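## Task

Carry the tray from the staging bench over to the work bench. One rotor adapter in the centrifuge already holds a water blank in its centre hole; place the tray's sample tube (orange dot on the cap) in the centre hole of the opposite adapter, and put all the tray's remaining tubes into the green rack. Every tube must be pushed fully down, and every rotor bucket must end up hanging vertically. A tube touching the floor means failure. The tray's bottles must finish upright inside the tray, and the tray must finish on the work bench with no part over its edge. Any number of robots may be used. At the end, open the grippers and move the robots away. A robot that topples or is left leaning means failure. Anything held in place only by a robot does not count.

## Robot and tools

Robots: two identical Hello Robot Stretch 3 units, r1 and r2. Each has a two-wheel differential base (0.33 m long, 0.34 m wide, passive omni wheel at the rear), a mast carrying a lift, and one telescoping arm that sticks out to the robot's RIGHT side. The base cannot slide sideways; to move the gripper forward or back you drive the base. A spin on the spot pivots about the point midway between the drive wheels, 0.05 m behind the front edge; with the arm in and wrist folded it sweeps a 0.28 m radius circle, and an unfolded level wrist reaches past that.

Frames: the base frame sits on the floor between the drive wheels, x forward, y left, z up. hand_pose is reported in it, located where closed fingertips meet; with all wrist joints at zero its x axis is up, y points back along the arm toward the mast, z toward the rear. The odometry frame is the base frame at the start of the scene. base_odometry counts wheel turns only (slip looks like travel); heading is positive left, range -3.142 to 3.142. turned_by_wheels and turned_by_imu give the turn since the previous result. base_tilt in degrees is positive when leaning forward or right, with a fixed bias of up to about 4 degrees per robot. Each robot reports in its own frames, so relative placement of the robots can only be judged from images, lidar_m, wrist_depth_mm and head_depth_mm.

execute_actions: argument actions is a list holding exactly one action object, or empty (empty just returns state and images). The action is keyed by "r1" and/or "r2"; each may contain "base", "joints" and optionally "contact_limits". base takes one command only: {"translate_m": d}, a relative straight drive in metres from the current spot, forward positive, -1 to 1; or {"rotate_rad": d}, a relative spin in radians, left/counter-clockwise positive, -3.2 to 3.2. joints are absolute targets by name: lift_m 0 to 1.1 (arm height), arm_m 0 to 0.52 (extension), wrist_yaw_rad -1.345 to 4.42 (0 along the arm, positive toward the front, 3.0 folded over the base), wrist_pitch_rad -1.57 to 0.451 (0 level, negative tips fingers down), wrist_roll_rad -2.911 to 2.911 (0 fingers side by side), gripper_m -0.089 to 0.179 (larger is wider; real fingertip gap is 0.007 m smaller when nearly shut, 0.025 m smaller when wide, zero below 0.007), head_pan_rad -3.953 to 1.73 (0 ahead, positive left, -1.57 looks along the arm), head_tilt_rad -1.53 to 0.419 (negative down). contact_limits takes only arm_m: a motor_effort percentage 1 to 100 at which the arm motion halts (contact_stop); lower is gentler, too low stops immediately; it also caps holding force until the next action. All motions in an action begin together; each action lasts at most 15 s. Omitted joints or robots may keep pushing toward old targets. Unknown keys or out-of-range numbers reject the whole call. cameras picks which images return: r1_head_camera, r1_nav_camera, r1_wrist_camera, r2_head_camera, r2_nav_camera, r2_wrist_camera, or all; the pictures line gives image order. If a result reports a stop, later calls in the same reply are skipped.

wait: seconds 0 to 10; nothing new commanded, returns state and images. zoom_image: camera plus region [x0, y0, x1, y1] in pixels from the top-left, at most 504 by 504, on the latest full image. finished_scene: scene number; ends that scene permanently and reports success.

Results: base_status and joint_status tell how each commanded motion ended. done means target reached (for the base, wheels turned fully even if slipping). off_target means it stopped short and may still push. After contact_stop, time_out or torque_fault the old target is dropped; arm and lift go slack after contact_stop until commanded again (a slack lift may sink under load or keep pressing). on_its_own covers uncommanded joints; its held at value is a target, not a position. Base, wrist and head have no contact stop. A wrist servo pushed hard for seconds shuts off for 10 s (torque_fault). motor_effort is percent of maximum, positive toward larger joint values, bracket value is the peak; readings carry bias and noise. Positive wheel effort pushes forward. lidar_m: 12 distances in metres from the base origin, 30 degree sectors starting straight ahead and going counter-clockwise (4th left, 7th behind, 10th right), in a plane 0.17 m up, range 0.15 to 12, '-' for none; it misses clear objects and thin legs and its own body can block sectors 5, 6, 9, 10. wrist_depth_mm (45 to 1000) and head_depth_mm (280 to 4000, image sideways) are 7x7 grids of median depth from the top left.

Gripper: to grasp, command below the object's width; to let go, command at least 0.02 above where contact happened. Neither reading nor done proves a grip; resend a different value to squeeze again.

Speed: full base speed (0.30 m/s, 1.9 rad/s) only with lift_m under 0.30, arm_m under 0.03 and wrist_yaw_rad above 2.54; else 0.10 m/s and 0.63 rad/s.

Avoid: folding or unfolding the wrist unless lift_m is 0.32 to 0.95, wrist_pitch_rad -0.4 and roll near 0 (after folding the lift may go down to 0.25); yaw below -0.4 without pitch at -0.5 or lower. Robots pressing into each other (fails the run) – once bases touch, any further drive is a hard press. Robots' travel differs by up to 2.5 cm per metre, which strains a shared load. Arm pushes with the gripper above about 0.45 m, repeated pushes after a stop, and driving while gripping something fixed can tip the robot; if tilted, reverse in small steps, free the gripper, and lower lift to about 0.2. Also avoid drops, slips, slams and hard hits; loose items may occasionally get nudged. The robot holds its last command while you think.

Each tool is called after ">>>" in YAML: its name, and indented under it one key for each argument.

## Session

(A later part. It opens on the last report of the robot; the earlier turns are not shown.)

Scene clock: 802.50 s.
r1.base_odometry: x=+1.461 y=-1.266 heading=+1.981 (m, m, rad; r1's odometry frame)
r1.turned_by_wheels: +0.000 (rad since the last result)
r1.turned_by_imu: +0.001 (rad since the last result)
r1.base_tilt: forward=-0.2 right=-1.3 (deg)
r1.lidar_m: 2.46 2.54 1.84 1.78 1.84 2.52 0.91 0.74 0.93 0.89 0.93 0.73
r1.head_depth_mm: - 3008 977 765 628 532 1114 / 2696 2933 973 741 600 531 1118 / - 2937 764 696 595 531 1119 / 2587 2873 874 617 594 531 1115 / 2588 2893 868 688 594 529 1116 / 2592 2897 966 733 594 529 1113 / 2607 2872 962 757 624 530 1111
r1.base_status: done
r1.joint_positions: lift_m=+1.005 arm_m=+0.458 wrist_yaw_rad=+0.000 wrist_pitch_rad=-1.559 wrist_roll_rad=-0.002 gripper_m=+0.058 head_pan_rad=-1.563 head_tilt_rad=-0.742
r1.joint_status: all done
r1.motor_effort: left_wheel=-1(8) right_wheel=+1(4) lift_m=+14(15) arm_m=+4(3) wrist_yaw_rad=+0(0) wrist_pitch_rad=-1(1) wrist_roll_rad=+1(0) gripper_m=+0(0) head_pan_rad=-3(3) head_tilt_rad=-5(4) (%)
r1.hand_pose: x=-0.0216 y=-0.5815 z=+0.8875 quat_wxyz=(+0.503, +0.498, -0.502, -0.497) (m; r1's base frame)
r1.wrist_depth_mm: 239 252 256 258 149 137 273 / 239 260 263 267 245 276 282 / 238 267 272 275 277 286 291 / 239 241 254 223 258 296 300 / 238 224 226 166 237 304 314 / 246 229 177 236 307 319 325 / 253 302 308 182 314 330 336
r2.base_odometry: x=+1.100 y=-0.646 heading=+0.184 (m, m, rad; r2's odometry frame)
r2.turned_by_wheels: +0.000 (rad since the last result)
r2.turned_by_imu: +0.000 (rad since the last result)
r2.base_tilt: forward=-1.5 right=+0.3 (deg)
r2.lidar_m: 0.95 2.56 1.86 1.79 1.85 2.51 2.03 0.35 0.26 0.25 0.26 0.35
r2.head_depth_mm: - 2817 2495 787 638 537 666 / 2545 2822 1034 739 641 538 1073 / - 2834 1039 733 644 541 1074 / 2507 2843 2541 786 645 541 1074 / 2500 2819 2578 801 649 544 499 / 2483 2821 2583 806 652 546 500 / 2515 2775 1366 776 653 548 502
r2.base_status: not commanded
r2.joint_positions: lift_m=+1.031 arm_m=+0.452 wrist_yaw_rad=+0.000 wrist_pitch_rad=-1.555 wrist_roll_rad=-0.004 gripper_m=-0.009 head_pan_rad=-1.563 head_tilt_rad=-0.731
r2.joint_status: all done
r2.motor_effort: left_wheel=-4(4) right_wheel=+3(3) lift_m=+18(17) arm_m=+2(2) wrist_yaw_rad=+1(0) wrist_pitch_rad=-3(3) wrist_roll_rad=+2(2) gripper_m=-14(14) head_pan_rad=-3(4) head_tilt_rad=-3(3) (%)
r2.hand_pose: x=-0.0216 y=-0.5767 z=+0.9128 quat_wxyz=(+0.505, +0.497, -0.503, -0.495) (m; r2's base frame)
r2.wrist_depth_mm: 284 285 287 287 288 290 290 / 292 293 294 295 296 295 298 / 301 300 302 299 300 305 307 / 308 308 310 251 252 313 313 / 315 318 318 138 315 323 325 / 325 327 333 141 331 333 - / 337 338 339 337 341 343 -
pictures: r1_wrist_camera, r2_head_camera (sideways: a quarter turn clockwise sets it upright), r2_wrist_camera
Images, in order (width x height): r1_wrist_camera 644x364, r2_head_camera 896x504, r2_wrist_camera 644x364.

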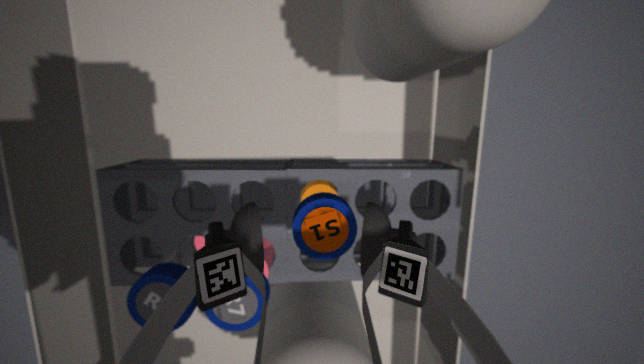

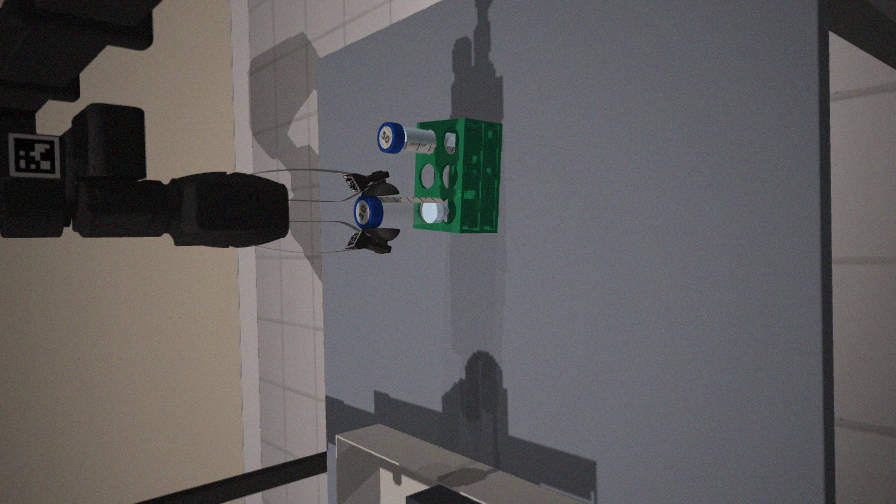

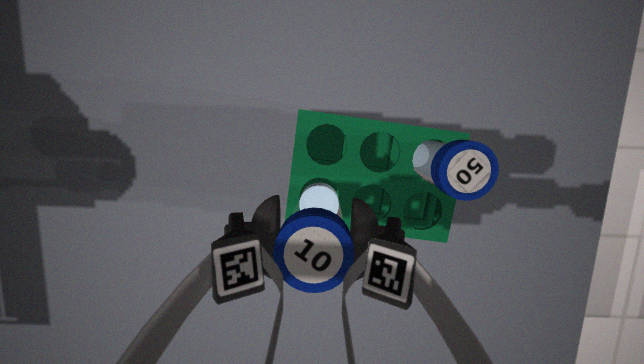

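>>> execute_actions:
  actions:
    - {"r1":{"joints":{"lift_m":0.983}},"r2":{"joints":{"lift_m":1.005}}}
  cameras: ["r1_wrist_camera","r2_wrist_camera","r2_head_camera"]

>>> execute_actions:
  actions:
    - {"r1":{"joints":{"gripper_m":-0.01}},"r2":{"joints":{"lift_m":0.988}}}
  cameras: ["r1_wrist_camera","r2_head_camera"]

>>> execute_actions:
  actions:
    - {"r1":{"joints":{"lift_m":1.1}},"r2":{"joints":{"gripper_m":0.065}}}
  cameras: ["r1_wrist_camera","r2_wrist_camera"]

Scene clock: 809.30 s.
r1.base_odometry: x=+1.461 y=-1.266 heading=+1.981 (m, m, rad; r1's odometry frame)
r1.turned_by_wheels: +0.000 (rad since the last result)
r1.turned_by_imu: +0.001 (rad since the last result)
r1.base_tilt: forward=-0.3 right=-1.4 (deg)
r1.lidar_m: 2.46 2.53 1.84 1.78 1.84 2.52 0.91 0.74 0.93 0.89 0.93 0.72
r1.head_depth_mm: 2508 - 938 763 627 532 1121 / 2476 2923 977 739 598 531 1117 / - 2953 759 693 596 532 1114 / 2525 2911 863 617 596 531 1111 / 2574 2938 868 692 594 529 1113 / 2575 2906 960 729 592 531 1112 / 2619 2831 962 756 620 528 1116
r1.base_status: not commanded
r1.joint_positions: lift_m=+0.983 arm_m=+0.458 wrist_yaw_rad=+0.000 wrist_pitch_rad=-1.559 wrist_roll_rad=-0.002 gripper_m=+0.058 head_pan_rad=-1.563 head_tilt_rad=-0.742
r1.joint_status: all done
r1.motor_effort: left_wheel=-1(1) right_wheel=+2(1) lift_m=+14(13) arm_m=+3(4) wrist_yaw_rad=+0(0) wrist_pitch_rad=+0(0) wrist_roll_rad=+0(1) gripper_m=+1(0) head_pan_rad=-2(2) head_tilt_rad=-5(5) (%)
r1.hand_pose: x=-0.0216 y=-0.5815 z=+0.8655 quat_wxyz=(+0.503, +0.498, -0.502, -0.497) (m; r1's base frame)
r1.wrist_depth_mm: 227 232 235 238 149 120 252 / 235 238 242 246 244 225 258 / 239 246 250 254 256 261 268 / 227 224 226 202 234 271 277 / 227 202 207 143 225 282 287 / 239 206 208 213 267 292 298 / 238 149 150 182 292 304 309
r2.base_odometry: x=+1.100 y=-0.646 heading=+0.184 (m, m, rad; r2's odometry frame)
r2.turned_by_wheels: +0.000 (rad since the last result)
r2.turned_by_imu: +0.000 (rad since the last result)
r2.base_tilt: forward=-1.5 right=+0.3 (deg)
r2.lidar_m: 0.94 2.55 1.86 1.78 1.85 2.51 2.03 0.35 0.26 0.25 0.26 0.35
r2.head_depth_mm: 2420 2949 2485 785 637 537 666 / 2528 2921 1035 742 642 539 1072 / - 2873 997 724 643 540 1076 / 2513 2828 1772 773 647 542 1075 / 2514 2829 2557 802 648 544 498 / 2519 2813 2575 808 652 546 501 / 2483 2767 1356 776 653 549 503
r2.base_status: not commanded
r2.joint_positions: lift_m=+1.006 arm_m=+0.452 wrist_yaw_rad=+0.000 wrist_pitch_rad=-1.555 wrist_roll_rad=-0.004 gripper_m=-0.009 head_pan_rad=-1.563 head_tilt_rad=-0.731
r2.joint_status: all done
r2.motor_effort: left_wheel=-4(4) right_wheel=+2(2) lift_m=+18(16) arm_m=+2(2) wrist_yaw_rad=+0(0) wrist_pitch_rad=-3(3) wrist_roll_rad=+2(2) gripper_m=-14(14) head_pan_rad=-3(4) head_tilt_rad=-3(3) (%)
r2.hand_pose: x=-0.0216 y=-0.5767 z=+0.8878 quat_wxyz=(+0.505, +0.497, -0.503, -0.495) (m; r2's base frame)
r2.wrist_depth_mm: 261 263 263 264 266 265 266 / 267 269 268 270 271 273 272 / 274 276 278 273 251 280 279 / 283 283 287 226 227 164 287 / 290 292 290 138 260 295 298 / 301 302 305 141 303 305 308 / 308 311 310 314 312 314 319
pictures: r1_wrist_camera, r2_head_camera (sideways: a quarter turn clockwise sets it upright), r2_wrist_camera
Images, in order (width x height): r1_wrist_camera 644x364, r2_head_camera 896x504, r2_wrist_camera 644x364.

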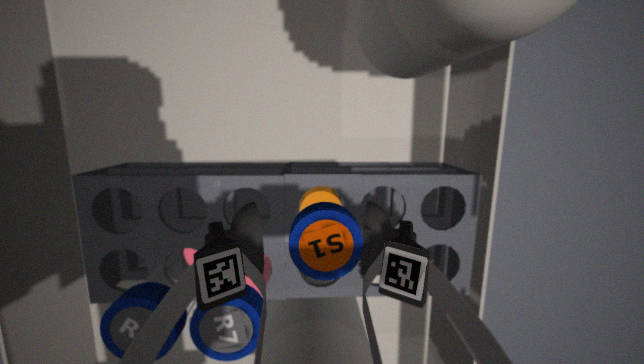

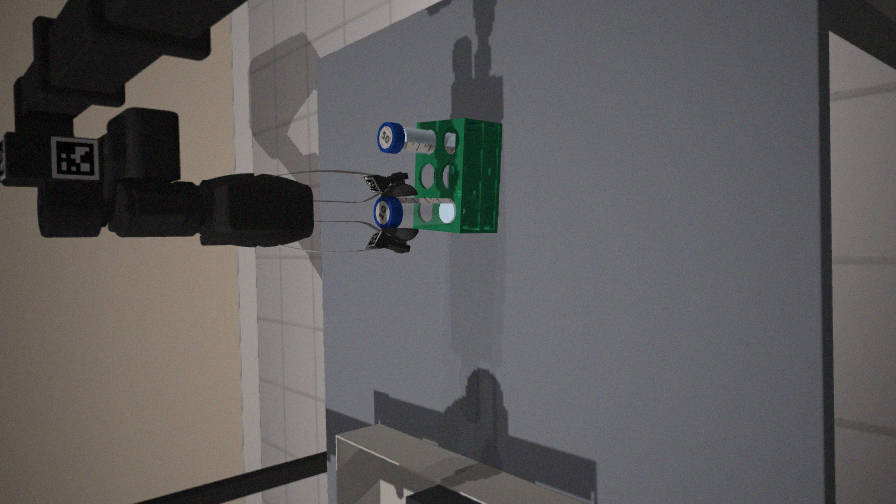

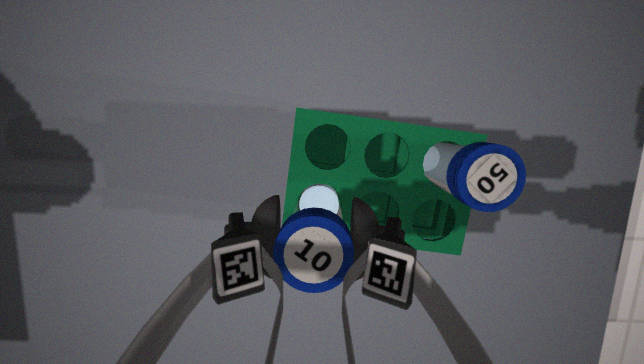

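Scene clock: 810.47 s.
r1.base_odometry: x=+1.461 y=-1.266 heading=+1.981 (m, m, rad; r1's odometry frame)
r1.turned_by_wheels: +0.000 (rad since the last result)
r1.turned_by_imu: +0.000 (rad since the last result)
r1.base_tilt: forward=-0.3 right=-1.3 (deg)
r1.lidar_m: 2.46 2.53 1.85 1.77 1.84 2.52 0.91 0.74 0.93 0.89 0.93 0.73
r1.head_depth_mm: 2489 - 939 765 629 533 1115 / 2467 2929 973 741 600 533 1114 / - 3012 761 694 598 531 1109 / 2560 2908 863 604 595 530 1114 / 2596 2884 875 691 592 532 1115 / 2628 2927 966 723 594 529 1112 / 2588 2866 958 756 622 530 1110
r1.base_status: not commanded
r1.joint_positions: lift_m=+0.983 arm_m=+0.458 wrist_yaw_rad=+0.000 wrist_pitch_rad=-1.559 wrist_roll_rad=-0.002 gripper_m=-0.009 head_pan_rad=-1.563 head_tilt_rad=-0.742
r1.joint_status: all done
r1.motor_effort: left_wheel=-2(2) right_wheel=+3(3) lift_m=+14(14) arm_m=+4(4) wrist_yaw_rad=+0(0) wrist_pitch_rad=-1(0) wrist_roll_rad=+0(1) gripper_m=-16(90) head_pan_rad=-2(2) head_tilt_rad=-5(4) (%)
r1.hand_pose: x=-0.0216 y=-0.5815 z=+0.8655 quat_wxyz=(+0.503, +0.498, -0.502, -0.497) (m; r1's base frame)
r1.wrist_depth_mm: 228 232 235 238 148 120 251 / 235 237 242 245 244 223 259 / 238 246 250 252 256 262 268 / 226 223 225 201 206 270 277 / 227 202 204 138 213 282 288 / 227 207 237 213 249 291 298 / 239 146 150 178 293 302 309
r2.base_odometry: x=+1.100 y=-0.646 heading=+0.184 (m, m, rad; r2's odometry frame)
r2.turned_by_wheels: +0.000 (rad since the last result)
r2.turned_by_imu: +0.000 (rad since the last result)
r2.base_tilt: forward=-1.4 right=+0.3 (deg)
r2.lidar_m: 0.94 2.55 1.85 1.78 1.85 2.52 2.02 0.35 0.26 0.25 0.26 0.35
r2.head_depth_mm: 2463 - 2458 786 639 537 667 / 2447 2892 1034 741 642 538 1072 / 2386 - 993 721 644 541 1076 / 2501 2841 1003 771 646 543 1078 / 2492 2838 2559 801 648 544 498 / 2497 2825 2577 807 652 546 501 / 2516 2749 1360 769 654 549 501
r2.base_status: not commanded
r2.joint_positions: lift_m=+0.989 arm_m=+0.452 wrist_yaw_rad=+0.000 wrist_pitch_rad=-1.555 wrist_roll_rad=-0.004 gripper_m=-0.009 head_pan_rad=-1.563 head_tilt_rad=-0.731
r2.joint_status: all done
r2.motor_effort: left_wheel=-4(4) right_wheel=+2(2) lift_m=+18(18) arm_m=+2(2) wrist_yaw_rad=+0(0) wrist_pitch_rad=-3(3) wrist_roll_rad=+2(2) gripper_m=-14(14) head_pan_rad=-3(3) head_tilt_rad=-2(3) (%)
r2.hand_pose: x=-0.0216 y=-0.5767 z=+0.8708 quat_wxyz=(+0.505, +0.497, -0.503, -0.495) (m; r2's base frame)
r2.wrist_depth_mm: 245 246 247 247 248 248 249 / 251 252 254 255 256 256 255 / 260 259 261 258 234 262 264 / 266 266 267 210 209 146 271 / 273 275 273 138 243 277 279 / 283 281 286 141 285 287 285 / 292 291 291 293 295 294 297
pictures: r1_wrist_camera, r2_head_camera (sideways: a quarter turn clockwise sets it upright)
Images, in order (width x height): r1_wrist_camera 644x364, r2_head_camera 896x504.

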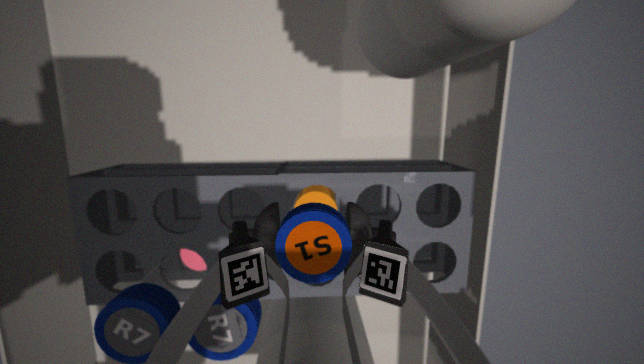

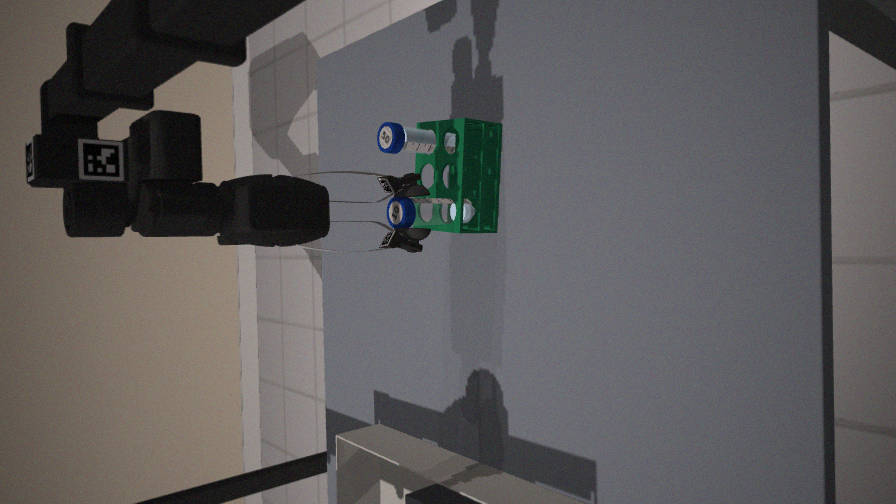

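Scene clock: 812.37 s.
r1.base_odometry: x=+1.461 y=-1.266 heading=+1.981 (m, m, rad; r1's odometry frame)
r1.turned_by_wheels: +0.000 (rad since the last result)
r1.turned_by_imu: +0.000 (rad since the last result)
r1.base_tilt: forward=-0.3 right=-1.4 (deg)
r1.lidar_m: 2.47 2.54 1.85 1.77 1.84 2.51 0.91 0.74 0.93 0.89 0.93 0.73
r1.head_depth_mm: 2622 2908 977 762 628 533 1121 / 2607 2877 973 741 600 533 1118 / 2609 2967 762 695 595 532 1113 / 2620 2968 849 617 595 532 1114 / 2569 2958 873 690 593 532 1108 / 2607 2939 964 723 595 530 1107 / 2598 2851 962 758 623 529 1111
r1.base_status: not commanded
r1.joint_positions: lift_m=+1.100 arm_m=+0.458 wrist_yaw_rad=+0.000 wrist_pitch_rad=-1.559 wrist_roll_rad=-0.002 gripper_m=-0.009 head_pan_rad=-1.563 head_tilt_rad=-0.742
r1.joint_status: all done
r1.motor_effort: left_wheel=-2(2) right_wheel=+3(3) lift_m=+22(25) arm_m=+4(4) wrist_yaw_rad=+0(0) wrist_pitch_rad=+0(0) wrist_roll_rad=+1(0) gripper_m=-15(16) head_pan_rad=-3(3) head_tilt_rad=-4(5) (%)
r1.hand_pose: x=-0.0216 y=-0.5815 z=+0.9819 quat_wxyz=(+0.503, +0.498, -0.502, -0.497) (m; r1's base frame)
r1.wrist_depth_mm: 335 324 347 348 215 363 368 / 347 346 353 357 297 373 380 / 357 349 364 367 370 386 391 / 369 326 320 318 380 395 403 / 380 351 264 137 403 412 420 / 394 393 405 252 417 427 434 / 407 391 390 232 401 441 448
r2.base_odometry: x=+1.100 y=-0.646 heading=+0.184 (m, m, rad; r2's odometry frame)
r2.turned_by_wheels: +0.000 (rad since the last result)
r2.turned_by_imu: +0.000 (rad since the last result)
r2.base_tilt: forward=-1.5 right=+0.2 (deg)
r2.lidar_m: 0.94 2.56 1.86 1.78 1.85 2.51 2.02 0.35 0.26 0.25 0.26 0.35
r2.head_depth_mm: 2456 - 2424 786 639 536 667 / 2420 2878 1032 741 640 539 1075 / 2377 - 993 723 643 541 1072 / 2504 2860 1003 774 647 543 1079 / 2493 2820 2537 802 650 543 498 / 2506 2842 2573 808 652 545 499 / 2502 2771 1351 768 655 548 502
r2.base_status: not commanded
r2.joint_positions: lift_m=+0.989 arm_m=+0.452 wrist_yaw_rad=+0.000 wrist_pitch_rad=-1.555 wrist_roll_rad=-0.004 gripper_m=+0.065 head_pan_rad=-1.563 head_tilt_rad=-0.731
r2.joint_status: all done
r2.motor_effort: left_wheel=-4(4) right_wheel=+3(3) lift_m=+18(18) arm_m=+2(2) wrist_yaw_rad=+1(1) wrist_pitch_rad=-3(3) wrist_roll_rad=+2(2) gripper_m=+0(79) head_pan_rad=-3(3) head_tilt_rad=-3(3) (%)
r2.hand_pose: x=-0.0216 y=-0.5767 z=+0.8708 quat_wxyz=(+0.505, +0.497, -0.503, -0.495) (m; r2's base frame)
r2.wrist_depth_mm: 247 246 248 247 248 250 249 / 252 252 252 254 253 256 255 / 259 259 260 255 235 259 261 / 264 266 266 209 209 147 272 / 273 273 275 150 245 278 279 / 280 282 287 283 - 286 286 / 289 291 292 292 295 295 296
pictures: r1_wrist_camera, r2_wrist_camera
Images, in order (width x height): r1_wrist_camera 644x364, r2_wrist_camera 644x364.

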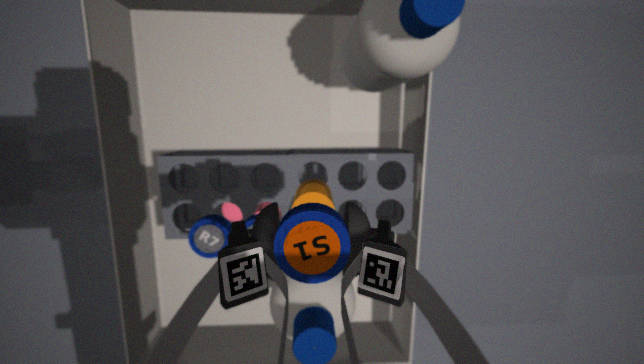

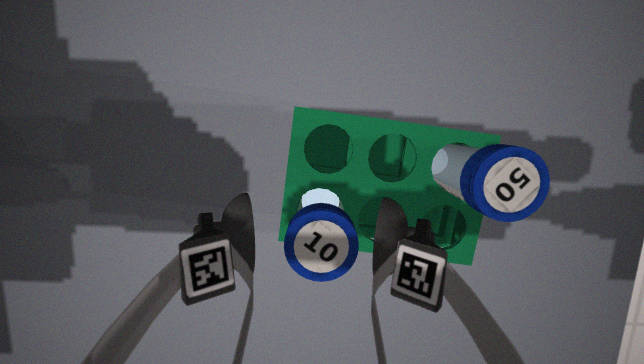

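>>> execute_actions:
  actions:
    - {"r1":{"base":{"translate_m":-0.25}},"r2":{"joints":{"lift_m":1.045}}}
  cameras: []

>>> execute_actions:
  actions:
    - {"r1":{"base":{"translate_m":-0.3},"joints":{"arm_m":0.1,"head_pan_rad":-2.0}},"r2":{"joints":{"gripper_m":0.0}}}
  cameras: ["r1_head_camera","r1_nav_camera"]

>>> execute_actions:
  actions:
    - {"r2":{"joints":{"lift_m":1.01}}}
  cameras: ["r2_wrist_camera"]

Scene clock: 827.70 s.
r1.base_odometry: x=+1.561 y=-1.495 heading=+1.981 (m, m, rad; r1's odometry frame)
r1.turned_by_wheels: +0.000 (rad since the last result)
r1.turned_by_imu: +0.002 (rad since the last result)
r1.base_tilt: forward=-0.2 right=-1.4 (deg)
r1.lidar_m: 0.96 2.52 1.84 1.77 1.84 2.52 0.86 0.51 0.90 0.90 0.93 0.96
r1.head_depth_mm: 2626 2916 981 763 629 533 1119 / 2599 2889 973 763 627 532 1119 / 2591 2963 957 760 627 532 1117 / 2579 3024 870 763 625 530 1112 / 2569 2932 932 737 625 530 1119 / 2570 2933 825 692 594 530 1106 / 2612 2899 867 595 591 528 1111
r1.base_status: done
r1.joint_positions: lift_m=+1.100 arm_m=+0.458 wrist_yaw_rad=+0.000 wrist_pitch_rad=-1.559 wrist_roll_rad=-0.002 gripper_m=-0.009 head_pan_rad=-1.563 head_tilt_rad=-0.742
r1.joint_status: not commanded
r1.motor_effort: left_wheel=+0(3) right_wheel=+1(2) lift_m=+22(22) arm_m=+4(3) wrist_yaw_rad=+0(0) wrist_pitch_rad=+0(0) wrist_roll_rad=+0(0) gripper_m=-16(15) head_pan_rad=-3(3) head_tilt_rad=-4(4) (%)
r1.hand_pose: x=-0.0216 y=-0.5815 z=+0.9819 quat_wxyz=(+0.503, +0.498, -0.502, -0.497) (m; r1's base frame)
r1.wrist_depth_mm: 205 256 347 353 356 362 368 / 342 296 356 361 365 372 381 / 356 356 368 373 380 385 387 / 311 315 380 384 391 399 403 / 314 341 391 137 406 414 421 / 277 392 404 414 420 426 435 / 356 394 419 426 435 443 450
r2.base_odometry: x=+1.100 y=-0.646 heading=+0.184 (m, m, rad; r2's odometry frame)
r2.turned_by_wheels: +0.000 (rad since the last result)
r2.turned_by_imu: +0.000 (rad since the last result)
r2.base_tilt: forward=-1.5 right=+0.3 (deg)
r2.lidar_m: 0.94 2.55 1.86 1.78 1.84 2.51 2.02 0.35 0.26 0.25 0.26 0.35
r2.head_depth_mm: 2625 2831 2484 787 639 537 667 / 2508 2838 1036 740 641 539 1073 / - 2832 1041 725 643 540 1075 / 2512 2844 2547 774 646 542 1073 / 2492 2834 2551 803 649 544 498 / 2515 2836 2576 807 652 546 499 / 2489 2824 2588 772 655 548 502
r2.base_status: not commanded
r2.joint_positions: lift_m=+1.044 arm_m=+0.452 wrist_yaw_rad=+0.000 wrist_pitch_rad=-1.555 wrist_roll_rad=-0.004 gripper_m=+0.065 head_pan_rad=-1.563 head_tilt_rad=-0.731
r2.joint_status: all done
r2.motor_effort: left_wheel=-4(4) right_wheel=+3(2) lift_m=+62(70) arm_m=+2(2) wrist_yaw_rad=-1(1) wrist_pitch_rad=-3(3) wrist_roll_rad=+2(2) gripper_m=+0(1) head_pan_rad=-4(3) head_tilt_rad=-3(3) (%)
r2.hand_pose: x=-0.0216 y=-0.5767 z=+0.9264 quat_wxyz=(+0.505, +0.497, -0.503, -0.495) (m; r2's base frame)
r2.wrist_depth_mm: 297 299 301 301 300 300 303 / 304 308 310 310 308 310 311 / 312 313 315 312 315 318 325 / 321 324 325 264 264 325 - / 331 332 330 335 326 337 - / 339 340 344 347 - 346 - / 352 353 355 354 357 355 -
pictures: none
No camera images: the call's "cameras" was empty. Leave "cameras" out to get every camera's image.

Scene clock: 831.77 s.
r1.base_odometry: x=+1.681 y=-1.770 heading=+1.981 (m, m, rad; r1's odometry frame)
r1.turned_by_wheels: +0.000 (rad since the last result)
r1.turned_by_imu: +0.001 (rad since the last result)
r1.base_tilt: forward=-0.3 right=-1.4 (deg)
r1.lidar_m: 1.25 2.52 1.84 1.77 1.83 2.32 0.86 0.41 0.29 0.90 0.93 1.27
r1.head_depth_mm: 915 1039 979 742 791 798 1124 / 827 969 930 860 869 821 1078 / 795 905 970 1006 903 569 1111 / 2713 2909 2387 1103 626 543 1102 / - 3018 2416 757 641 524 1109 / - - 2624 - 624 509 1079 / - - - - 624 529 478
r1.base_status: done
r1.joint_positions: lift_m=+1.100 arm_m=+0.100 wrist_yaw_rad=+0.000 wrist_pitch_rad=-1.559 wrist_roll_rad=-0.002 gripper_m=-0.009 head_pan_rad=-1.993 head_tilt_rad=-0.742
r1.joint_status: all done
r1.motor_effort: left_wheel=+0(7) right_wheel=+2(4) lift_m=+22(22) arm_m=-3(4) wrist_yaw_rad=+0(0) wrist_pitch_rad=+0(0) wrist_roll_rad=+0(1) gripper_m=-16(16) head_pan_rad=-2(22) head_tilt_rad=-4(4) (%)
r1.hand_pose: x=-0.0216 y=-0.2242 z=+0.9819 quat_wxyz=(+0.504, +0.498, -0.502, -0.497) (m; r1's base frame)
r1.wrist_depth_mm: 338 340 348 353 359 578 476 / 350 352 357 363 366 585 480 / 359 362 366 375 381 604 500 / - - - 378 - - - / - - - 138 - - - / - - - - - - - / - - - - - - -
r2.base_odometry: x=+1.100 y=-0.646 heading=+0.184 (m, m, rad; r2's odometry frame)
r2.turned_by_wheels: +0.000 (rad since the last result)
r2.turned_by_imu: +0.000 (rad since the last result)
r2.base_tilt: forward=-1.5 right=+0.2 (deg)
r2.lidar_m: 0.94 2.56 1.86 1.78 1.85 2.51 2.02 0.35 0.26 0.25 0.26 0.35
r2.head_depth_mm: 2631 2867 2493 785 638 537 667 / 2518 2853 1032 743 641 539 1070 / - 2834 2608 726 642 541 1078 / 2505 2852 2561 774 646 541 1077 / 2496 2837 2575 802 648 544 499 / 2521 2805 2575 807 651 546 500 / 2521 2834 2592 770 654 548 501
r2.base_status: not commanded
r2.joint_positions: lift_m=+1.044 arm_m=+0.452 wrist_yaw_rad=+0.000 wrist_pitch_rad=-1.555 wrist_roll_rad=-0.004 gripper_m=+0.000 head_pan_rad=-1.563 head_tilt_rad=-0.731
r2.joint_status: all done
r2.motor_effort: left_wheel=-4(4) right_wheel=+3(3) lift_m=+62(62) arm_m=+2(2) wrist_yaw_rad=+0(0) wrist_pitch_rad=-3(3) wrist_roll_rad=+2(2) gripper_m=-2(80) head_pan_rad=-3(3) head_tilt_rad=-3(3) (%)
r2.hand_pose: x=-0.0216 y=-0.5767 z=+0.9264 quat_wxyz=(+0.505, +0.497, -0.503, -0.495) (m; r2's base frame)
r2.wrist_depth_mm: 297 299 300 300 303 301 304 / 306 308 307 309 309 311 313 / 314 315 313 314 313 318 322 / 321 325 324 264 264 329 - / 328 329 334 - 335 336 - / 342 342 342 348 346 346 - / 352 348 355 352 353 359 -
pictures: r1_head_camera (sideways: a quarter turn clockwise sets it upright), r1_nav_camera (sideways: a quarter turn counterclockwise sets it upright)
Images, in order (width x height): r1_head_camera 896x504, r1_nav_camera 672x504.

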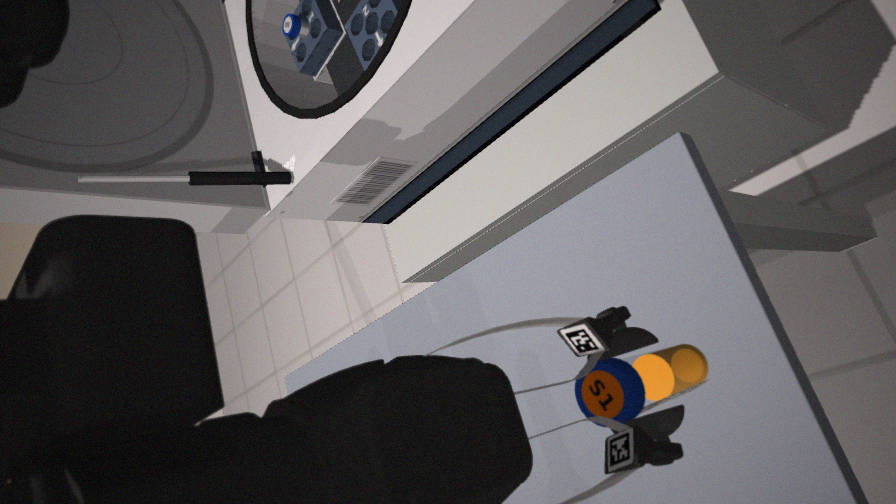

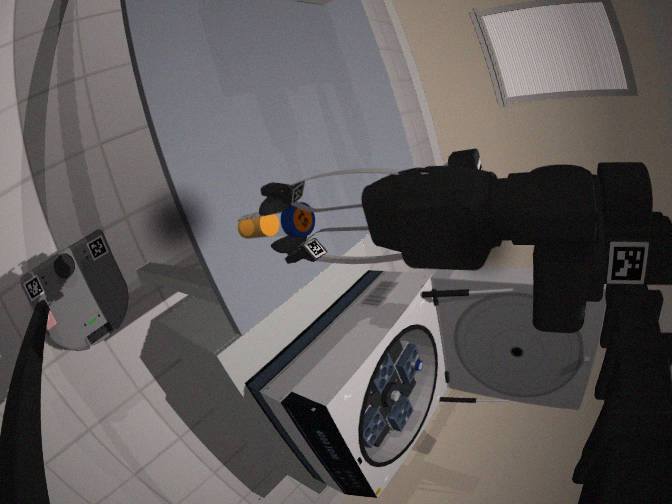

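Scene clock: 833.50 s.
r1.base_odometry: x=+1.681 y=-1.770 heading=+1.981 (m, m, rad; r1's odometry frame)
r1.turned_by_wheels: +0.000 (rad since the last result)
r1.turned_by_imu: +0.000 (rad since the last result)
r1.base_tilt: forward=-0.2 right=-1.5 (deg)
r1.lidar_m: 1.25 2.53 1.84 1.77 1.84 2.32 0.86 0.41 0.29 0.90 0.93 1.26
r1.head_depth_mm: 920 1034 978 743 789 802 1122 / 829 973 936 860 871 824 1076 / 789 908 967 1004 903 568 1110 / 2726 2977 2422 1100 625 542 1099 / - 2971 2389 759 640 525 1113 / - - 2571 - 623 508 1071 / - - - - 623 529 479
r1.base_status: not commanded
r1.joint_positions: lift_m=+1.100 arm_m=+0.100 wrist_yaw_rad=+0.000 wrist_pitch_rad=-1.559 wrist_roll_rad=-0.002 gripper_m=-0.009 head_pan_rad=-1.993 head_tilt_rad=-0.742
r1.joint_status: not commanded
r1.motor_effort: left_wheel=-1(1) right_wheel=+1(2) lift_m=+22(22) arm_m=-3(3) wrist_yaw_rad=+0(0) wrist_pitch_rad=+0(0) wrist_roll_rad=+0(1) gripper_m=-16(16) head_pan_rad=-2(3) head_tilt_rad=-4(4) (%)
r1.hand_pose: x=-0.0216 y=-0.2242 z=+0.9819 quat_wxyz=(+0.504, +0.498, -0.502, -0.497) (m; r1's base frame)
r1.wrist_depth_mm: 337 342 347 351 356 567 480 / 346 351 359 363 367 588 478 / 361 364 369 373 381 603 507 / - - - 381 - - - / - - - 137 - - - / - - - - - - - / - - - - - - -
r2.base_odometry: x=+1.100 y=-0.646 heading=+0.184 (m, m, rad; r2's odometry frame)
r2.turned_by_wheels: +0.000 (rad since the last result)
r2.turned_by_imu: +0.000 (rad since the last result)
r2.base_tilt: forward=-1.5 right=+0.2 (deg)
r2.lidar_m: 0.95 2.55 1.86 1.78 1.84 2.51 2.02 0.34 0.26 0.25 0.26 0.35
r2.head_depth_mm: - 2864 2506 787 638 536 669 / - 2857 1034 742 641 539 1076 / - 2891 1039 728 643 541 1076 / 2530 2799 2560 773 647 542 1081 / 2507 2802 2554 801 648 545 1078 / 2529 2827 2583 806 651 548 500 / 2502 2824 2612 768 655 549 502
r2.base_status: not commanded
r2.joint_positions: lift_m=+1.017 arm_m=+0.452 wrist_yaw_rad=+0.000 wrist_pitch_rad=-1.565 wrist_roll_rad=-0.004 gripper_m=+0.000 head_pan_rad=-1.563 head_tilt_rad=-0.731
r2.joint_status: lift_m contact_stop (moved -0.027 of -0.034)
r2.on_its_own: lift_m is slack since a contact_stop, until your next command for it (your +1.010 is given up)
r2.motor_effort: left_wheel=-1(3) right_wheel=+0(3) lift_m=+40(55) arm_m=+2(2) wrist_yaw_rad=+0(1) wrist_pitch_rad=+2(4) wrist_roll_rad=+2(2) gripper_m=-3(3) head_pan_rad=-3(4) head_tilt_rad=-3(4) (%)
r2.hand_pose: x=-0.0216 y=-0.5742 z=+0.8991 quat_wxyz=(+0.502, +0.499, -0.500, -0.498) (m; r2's base frame)
r2.wrist_depth_mm: 275 275 276 277 276 279 277 / 279 281 283 283 284 284 286 / 289 291 291 286 263 290 292 / 297 296 301 240 238 297 304 / 305 306 305 - 276 309 314 / 316 316 317 322 320 319 323 / 326 323 326 328 328 329 -
pictures: r2_wrist_camera
Images, in order (width x height): r2_wrist_camera 644x364.

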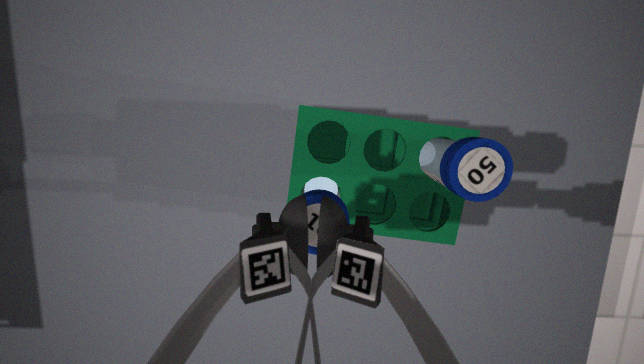

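>>> execute_actions:
  actions:
    - {"r1":{"base":{"translate_m":-0.5},"joints":{"head_pan_rad":-1.57}},"r2":{"joints":{"lift_m":1.1,"wrist_roll_rad":-1.57,"gripper_m":0.065}}}
  cameras: ["r1_head_camera","r1_nav_camera"]

>>> execute_actions:
  actions:
    - {"r2":{"base":{"translate_m":0.42},"joints":{"arm_m":0.3}}}
  cameras: []

>>> execute_actions:
  actions:
    - {"r2":{"joints":{"arm_m":0.518}},"r1":{"joints":{"arm_m":0.35}}}
  cameras: ["r1_head_camera","r1_wrist_camera","r2_wrist_camera"]

Scene clock: 850.03 s.
r1.base_odometry: x=+1.880 y=-2.229 heading=+1.981 (m, m, rad; r1's odometry frame)
r1.turned_by_wheels: +0.000 (rad since the last result)
r1.turned_by_imu: +0.002 (rad since the last result)
r1.base_tilt: forward=-0.3 right=-1.4 (deg)
r1.lidar_m: 1.74 2.53 1.84 1.77 1.84 1.80 1.73 0.31 0.23 0.22 0.23 0.40
r1.head_depth_mm: - - 877 773 633 536 663 / - - 880 744 648 533 663 / - - - - 593 531 659 / 665 752 - - 586 530 661 / 2557 2899 2398 1066 856 729 671 / 2618 2910 2425 1819 1461 1249 787 / 2615 2876 1006 1185 1505 1294 1055
r1.base_status: done
r1.joint_positions: lift_m=+1.100 arm_m=+0.100 wrist_yaw_rad=+0.000 wrist_pitch_rad=-1.559 wrist_roll_rad=-0.002 gripper_m=-0.009 head_pan_rad=-1.577 head_tilt_rad=-0.742
r1.joint_status: all done
r1.motor_effort: left_wheel=-1(6) right_wheel=+1(2) lift_m=+22(22) arm_m=-3(3) wrist_yaw_rad=+0(0) wrist_pitch_rad=+0(1) wrist_roll_rad=+0(0) gripper_m=-15(16) head_pan_rad=+3(23) head_tilt_rad=-4(3) (%)
r1.hand_pose: x=-0.0216 y=-0.2242 z=+0.9819 quat_wxyz=(+0.504, +0.498, -0.502, -0.497) (m; r1's base frame)
r1.wrist_depth_mm: - - 540 310 373 357 392 / 415 - 560 319 326 333 335 / 375 742 583 365 374 384 393 / - - - 231 - - - / - - - 137 - - - / - - - - - - - / - - - - - - -
r2.base_odometry: x=+1.100 y=-0.646 heading=+0.184 (m, m, rad; r2's odometry frame)
r2.turned_by_wheels: +0.000 (rad since the last result)
r2.turned_by_imu: +0.000 (rad since the last result)
r2.base_tilt: forward=-1.4 right=+0.2 (deg)
r2.lidar_m: 0.95 2.55 1.86 1.78 1.84 2.52 2.02 0.34 0.26 0.25 0.26 0.35
r2.head_depth_mm: 2478 2847 2477 786 638 537 667 / 2548 2821 1034 742 641 539 1069 / - 2886 1041 726 644 541 1073 / 2512 2869 2545 775 647 542 1076 / 2486 2840 2563 804 647 544 498 / 2518 2865 2587 807 651 545 500 / 2498 2827 2609 771 656 548 502
r2.base_status: not commanded
r2.joint_positions: lift_m=+1.099 arm_m=+0.452 wrist_yaw_rad=+0.000 wrist_pitch_rad=-1.560 wrist_roll_rad=-1.564 gripper_m=+0.065 head_pan_rad=-1.563 head_tilt_rad=-0.731
r2.joint_status: all done
r2.motor_effort: left_wheel=-2(2) right_wheel=+2(1) lift_m=+62(63) arm_m=+1(2) wrist_yaw_rad=+0(0) wrist_pitch_rad=+0(2) wrist_roll_rad=-3(4) gripper_m=+0(81) head_pan_rad=-3(3) head_tilt_rad=-3(4) (%)
r2.hand_pose: x=-0.0214 y=-0.5755 z=+0.9808 quat_wxyz=(+0.711, +0.704, -0.002, -0.003) (m; r2's base frame)
r2.wrist_depth_mm: 341 344 342 346 350 352 354 / 349 351 356 359 363 365 369 / 359 364 369 366 374 378 378 / 374 374 373 316 382 387 391 / 380 385 390 333 400 396 406 / 401 399 406 339 - 412 421 / 410 416 420 428 432 427 434
pictures: r1_head_camera (sideways: a quarter turn clockwise sets it upright), r1_nav_camera (sideways: a quarter turn counterclockwise sets it upright)
Images, in order (width x height): r1_head_camera 896x504, r1_nav_camera 672x504.

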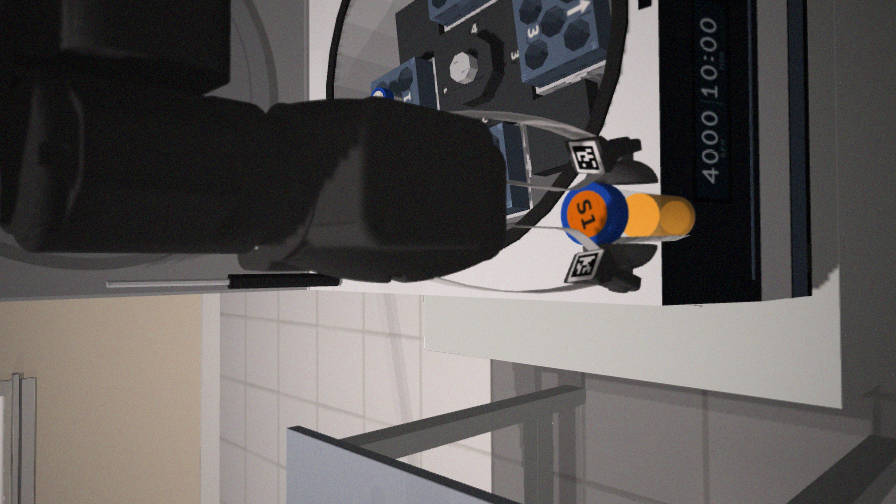

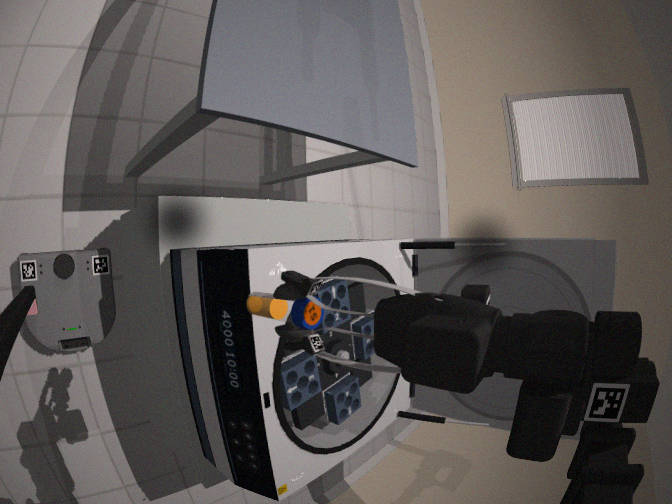

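Scene clock: 855.63 s.
r1.base_odometry: x=+1.880 y=-2.229 heading=+1.981 (m, m, rad; r1's odometry frame)
r1.turned_by_wheels: +0.000 (rad since the last result)
r1.turned_by_imu: +0.001 (rad since the last result)
r1.base_tilt: forward=-0.2 right=-1.3 (deg)
r1.lidar_m: 1.74 2.52 1.85 1.77 1.84 1.80 1.74 0.31 0.23 0.22 0.23 0.40
r1.head_depth_mm: - - 879 771 631 535 663 / - - 877 740 647 531 660 / - - - - 593 532 662 / 661 750 - - 587 529 661 / 2553 2961 2403 1066 854 727 674 / 2601 2890 2388 1811 1467 1244 785 / 2597 2892 1005 1186 1486 1300 1056
r1.base_status: not commanded
r1.joint_positions: lift_m=+1.100 arm_m=+0.100 wrist_yaw_rad=+0.000 wrist_pitch_rad=-1.559 wrist_roll_rad=-0.002 gripper_m=-0.009 head_pan_rad=-1.577 head_tilt_rad=-0.742
r1.joint_status: not commanded
r1.motor_effort: left_wheel=-1(1) right_wheel=+2(1) lift_m=+22(22) arm_m=-3(3) wrist_yaw_rad=+0(0) wrist_pitch_rad=-1(0) wrist_roll_rad=+1(1) gripper_m=-16(16) head_pan_rad=+3(3) head_tilt_rad=-4(4) (%)
r1.hand_pose: x=-0.0216 y=-0.2242 z=+0.9819 quat_wxyz=(+0.504, +0.498, -0.502, -0.497) (m; r1's base frame)
r1.wrist_depth_mm: - - 538 309 373 356 391 / 415 - 562 319 322 333 337 / 374 748 579 368 375 385 396 / - - - 231 - - - / - - - 137 - - - / - - - - - - - / - - - - - - -
r2.base_odometry: x=+1.513 y=-0.569 heading=+0.184 (m, m, rad; r2's odometry frame)
r2.turned_by_wheels: +0.000 (rad since the last result)
r2.turned_by_imu: +0.000 (rad since the last result)
r2.base_tilt: forward=-1.5 right=+0.2 (deg)
r2.lidar_m: 1.20 2.56 1.86 1.79 1.85 2.52 2.44 0.35 0.26 0.25 0.26 0.35
r2.head_depth_mm: 2540 2833 1025 788 639 537 492 / 2604 2845 1032 764 609 539 494 / - - 977 752 611 540 495 / 2496 2825 1718 740 612 542 496 / 2512 2723 2561 731 614 544 498 / 2488 2858 2570 758 618 546 500 / 2501 2811 2605 811 653 548 502
r2.base_status: done
r2.joint_positions: lift_m=+1.099 arm_m=+0.300 wrist_yaw_rad=+0.000 wrist_pitch_rad=-1.559 wrist_roll_rad=-1.566 gripper_m=+0.065 head_pan_rad=-1.563 head_tilt_rad=-0.731
r2.joint_status: all done
r2.motor_effort: left_wheel=-3(3) right_wheel=+2(5) lift_m=+62(62) arm_m=-4(6) wrist_yaw_rad=+0(1) wrist_pitch_rad=-1(1) wrist_roll_rad=-1(2) gripper_m=+0(0) head_pan_rad=-3(3) head_tilt_rad=-3(3) (%)
r2.hand_pose: x=-0.0214 y=-0.4242 z=+0.9807 quat_wxyz=(+0.711, +0.703, -0.002, -0.002) (m; r2's base frame)
r2.wrist_depth_mm: - 346 347 345 245 319 348 / - 353 356 358 360 331 297 / - 365 367 368 372 317 276 / - 376 378 380 381 327 322 / - 393 389 395 391 338 402 / - - 406 405 - 374 382 / - 416 414 419 426 435 437
pictures: none
No camera images: the call's "cameras" was empty. Leave "cameras" out to get every camera's image.

Scene clock: 858.70 s.
r1.base_odometry: x=+1.880 y=-2.229 heading=+1.981 (m, m, rad; r1's odometry frame)
r1.turned_by_wheels: +0.000 (rad since the last result)
r1.turned_by_imu: +0.001 (rad since the last result)
r1.base_tilt: forward=-0.1 right=-1.4 (deg)
r1.lidar_m: 1.74 2.52 1.84 1.77 1.83 1.80 1.73 0.31 0.23 0.22 0.23 0.40
r1.head_depth_mm: 679 787 882 774 632 534 661 / 693 781 880 791 646 531 661 / 687 795 876 755 573 532 661 / 669 762 842 717 571 531 661 / 2536 2931 2372 1065 853 730 671 / 2575 2874 2388 1816 1455 1254 790 / 2595 2885 1001 1187 1496 1299 1063
r1.base_status: not commanded
r1.joint_positions: lift_m=+1.100 arm_m=+0.350 wrist_yaw_rad=+0.000 wrist_pitch_rad=-1.559 wrist_roll_rad=-0.002 gripper_m=-0.009 head_pan_rad=-1.577 head_tilt_rad=-0.742
r1.joint_status: all done
r1.motor_effort: left_wheel=-1(1) right_wheel=+1(2) lift_m=+22(22) arm_m=+3(1) wrist_yaw_rad=+0(0) wrist_pitch_rad=-1(0) wrist_roll_rad=+1(0) gripper_m=-16(16) head_pan_rad=+3(2) head_tilt_rad=-4(4) (%)
r1.hand_pose: x=-0.0216 y=-0.4735 z=+0.9819 quat_wxyz=(+0.503, +0.498, -0.502, -0.497) (m; r1's base frame)
r1.wrist_depth_mm: - - 537 370 373 381 392 / 415 - 561 386 381 384 373 / 374 - 581 405 393 404 405 / 377 - 594 373 408 409 420 / 383 808 907 137 424 429 393 / 397 - - 363 391 386 382 / 411 - - - - - -
r2.base_odometry: x=+1.513 y=-0.569 heading=+0.184 (m, m, rad; r2's odometry frame)
r2.turned_by_wheels: +0.000 (rad since the last result)
r2.turned_by_imu: +0.000 (rad since the last result)
r2.base_tilt: forward=-1.5 right=+0.2 (deg)
r2.lidar_m: 1.19 2.56 1.86 1.79 1.85 2.52 2.44 0.35 0.26 0.25 0.26 0.35
r2.head_depth_mm: 2515 2839 1022 788 639 537 492 / 2502 2838 1032 765 608 539 493 / 2464 2813 1038 751 610 540 496 / 2460 2844 897 741 612 542 497 / 2500 2811 2557 732 614 545 498 / 2507 2836 2588 758 619 546 499 / 2511 2827 2594 811 653 549 502
r2.base_status: not commanded
r2.joint_positions: lift_m=+1.099 arm_m=+0.518 wrist_yaw_rad=+0.000 wrist_pitch_rad=-1.558 wrist_roll_rad=-1.566 gripper_m=+0.065 head_pan_rad=-1.563 head_tilt_rad=-0.731
r2.joint_status: all done
r2.motor_effort: left_wheel=-3(3) right_wheel=+2(1) lift_m=+62(62) arm_m=+2(2) wrist_yaw_rad=+0(1) wrist_pitch_rad=-1(1) wrist_roll_rad=-2(2) gripper_m=+0(0) head_pan_rad=-3(3) head_tilt_rad=-3(3) (%)
r2.hand_pose: x=-0.0214 y=-0.6418 z=+0.9807 quat_wxyz=(+0.711, +0.703, -0.002, -0.002) (m; r2's base frame)
r2.wrist_depth_mm: 301 278 339 334 346 348 360 / 346 346 349 297 188 356 371 / 358 355 359 302 366 375 384 / 367 371 374 316 382 388 - / 383 382 380 390 388 398 - / 396 359 409 382 - 414 - / 412 414 413 423 427 434 -
pictures: r1_head_camera (sideways: a quarter turn clockwise sets it upright), r1_wrist_camera, r2_wrist_camera
Images, in order (width x height): r1_head_camera 896x504, r1_wrist_camera 644x364, r2_wrist_camera 644x364.

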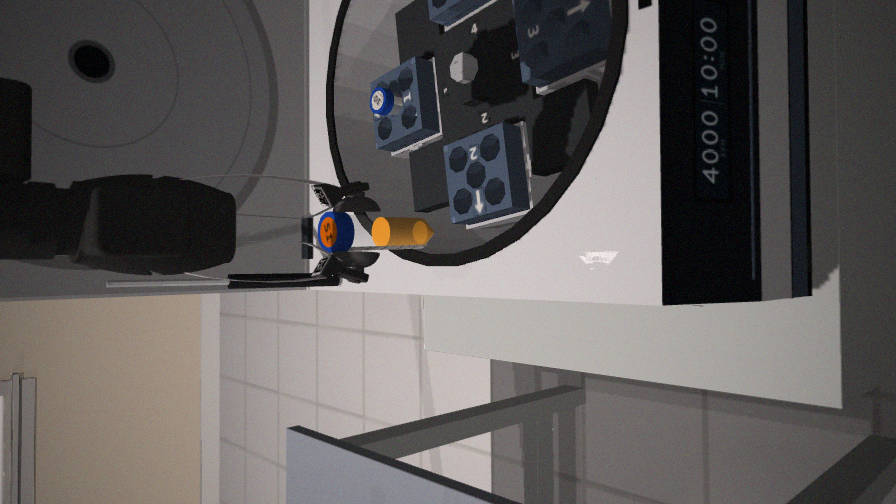

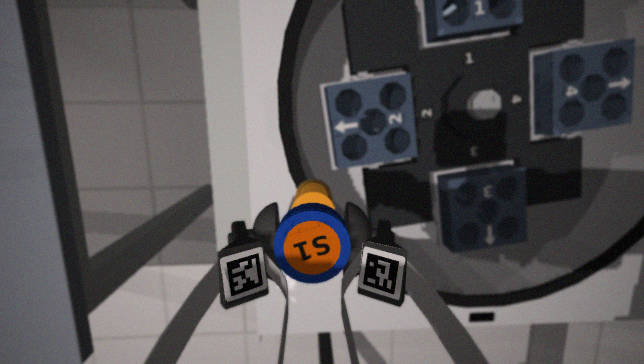

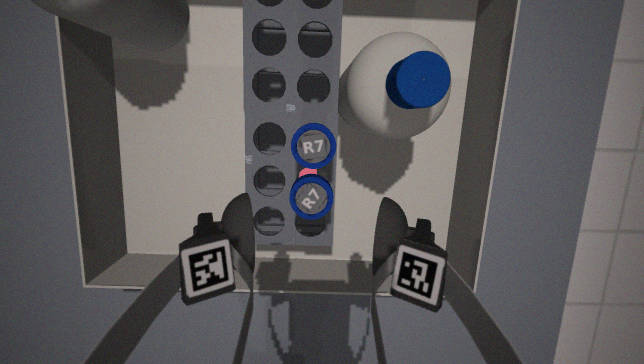

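>>> execute_actions:
  actions:
    - {"r1":{"base":{"translate_m":-0.2},"joints":{"arm_m":0.3}},"r2":{"base":{"translate_m":-0.006},"joints":{"arm_m":0.511,"lift_m":1.03}}}
  cameras: ["r1_wrist_camera","r2_wrist_camera"]

Scene clock: 867.07 s.
r1.base_odometry: x=+1.960 y=-2.412 heading=+1.981 (m, m, rad; r1's odometry frame)
r1.turned_by_wheels: +0.000 (rad since the last result)
r1.turned_by_imu: +0.002 (rad since the last result)
r1.base_tilt: forward=-0.3 right=-1.4 (deg)
r1.lidar_m: 1.94 2.52 1.84 1.77 1.83 1.60 1.53 0.31 0.23 0.22 0.23 0.31
r1.head_depth_mm: 683 787 2218 729 574 536 663 / 701 781 855 775 664 535 660 / - 797 878 772 631 534 660 / 677 - 872 718 636 531 660 / 674 778 873 764 645 529 660 / 671 774 849 777 570 526 659 / 686 2843 2397 737 569 526 654
r1.base_status: done
r1.joint_positions: lift_m=+1.100 arm_m=+0.300 wrist_yaw_rad=+0.000 wrist_pitch_rad=-1.559 wrist_roll_rad=-0.002 gripper_m=-0.009 head_pan_rad=-1.577 head_tilt_rad=-0.742
r1.joint_status: all done
r1.motor_effort: left_wheel=+0(6) right_wheel=+1(4) lift_m=+22(22) arm_m=-3(5) wrist_yaw_rad=+1(0) wrist_pitch_rad=-1(0) wrist_roll_rad=+1(1) gripper_m=-15(16) head_pan_rad=+3(3) head_tilt_rad=-4(4) (%)
r1.hand_pose: x=-0.0216 y=-0.4242 z=+0.9819 quat_wxyz=(+0.503, +0.498, -0.502, -0.497) (m; r1's base frame)
r1.wrist_depth_mm: 300 356 359 364 352 345 - / 307 349 371 361 383 356 - / 321 359 385 388 396 346 - / - 333 403 379 433 351 - / 615 339 358 137 364 360 - / - 351 357 141 368 375 - / - - - - - - -
r2.base_odometry: x=+1.507 y=-0.570 heading=+0.184 (m, m, rad; r2's odometry frame)
r2.turned_by_wheels: +0.000 (rad since the last result)
r2.turned_by_imu: +0.000 (rad since the last result)
r2.base_tilt: forward=-1.5 right=+0.3 (deg)
r2.lidar_m: 1.19 2.56 1.86 1.79 1.85 2.52 2.43 0.35 0.26 0.25 0.26 0.35
r2.head_depth_mm: - 2825 1026 787 638 537 492 / 2522 2824 1033 789 623 538 494 / - 2916 2525 753 609 541 496 / 2499 2880 2540 742 612 542 497 / 2481 2806 2558 731 614 542 498 / 2503 2818 2573 732 616 545 500 / 2484 2815 2604 811 654 548 502
r2.base_status: done
r2.joint_positions: lift_m=+1.031 arm_m=+0.511 wrist_yaw_rad=+0.000 wrist_pitch_rad=-1.558 wrist_roll_rad=-1.566 gripper_m=+0.065 head_pan_rad=-1.563 head_tilt_rad=-0.731
r2.joint_status: all done
r2.motor_effort: left_wheel=-2(8) right_wheel=+2(4) lift_m=+17(59) arm_m=-4(4) wrist_yaw_rad=+0(0) wrist_pitch_rad=-1(1) wrist_roll_rad=-1(2) gripper_m=+0(0) head_pan_rad=-3(3) head_tilt_rad=-3(3) (%)
r2.hand_pose: x=-0.0214 y=-0.6353 z=+0.9129 quat_wxyz=(+0.711, +0.703, -0.002, -0.002) (m; r2's base frame)
r2.wrist_depth_mm: 260 276 275 229 152 118 289 / 264 284 283 235 156 123 299 / 266 293 295 237 206 277 309 / 268 305 300 245 312 295 321 / 271 313 291 257 321 308 332 / 273 307 297 310 - 308 343 / 337 339 342 345 351 352 356
pictures: r1_wrist_camera, r2_wrist_camera
Images, in order (width x height): r1_wrist_camera 644x364, r2_wrist_camera 644x364.

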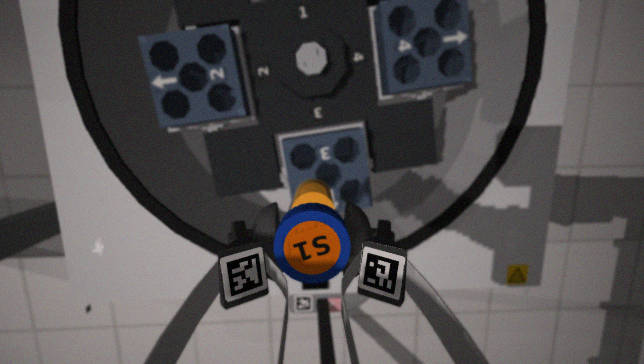

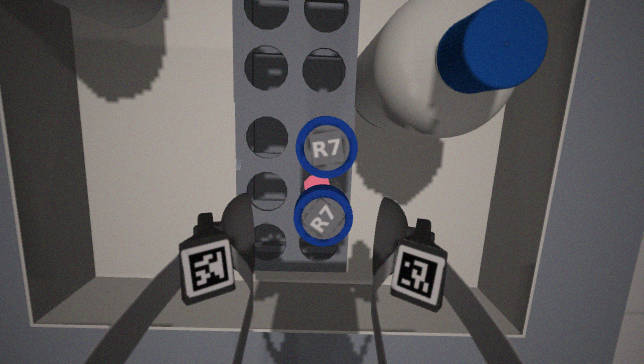

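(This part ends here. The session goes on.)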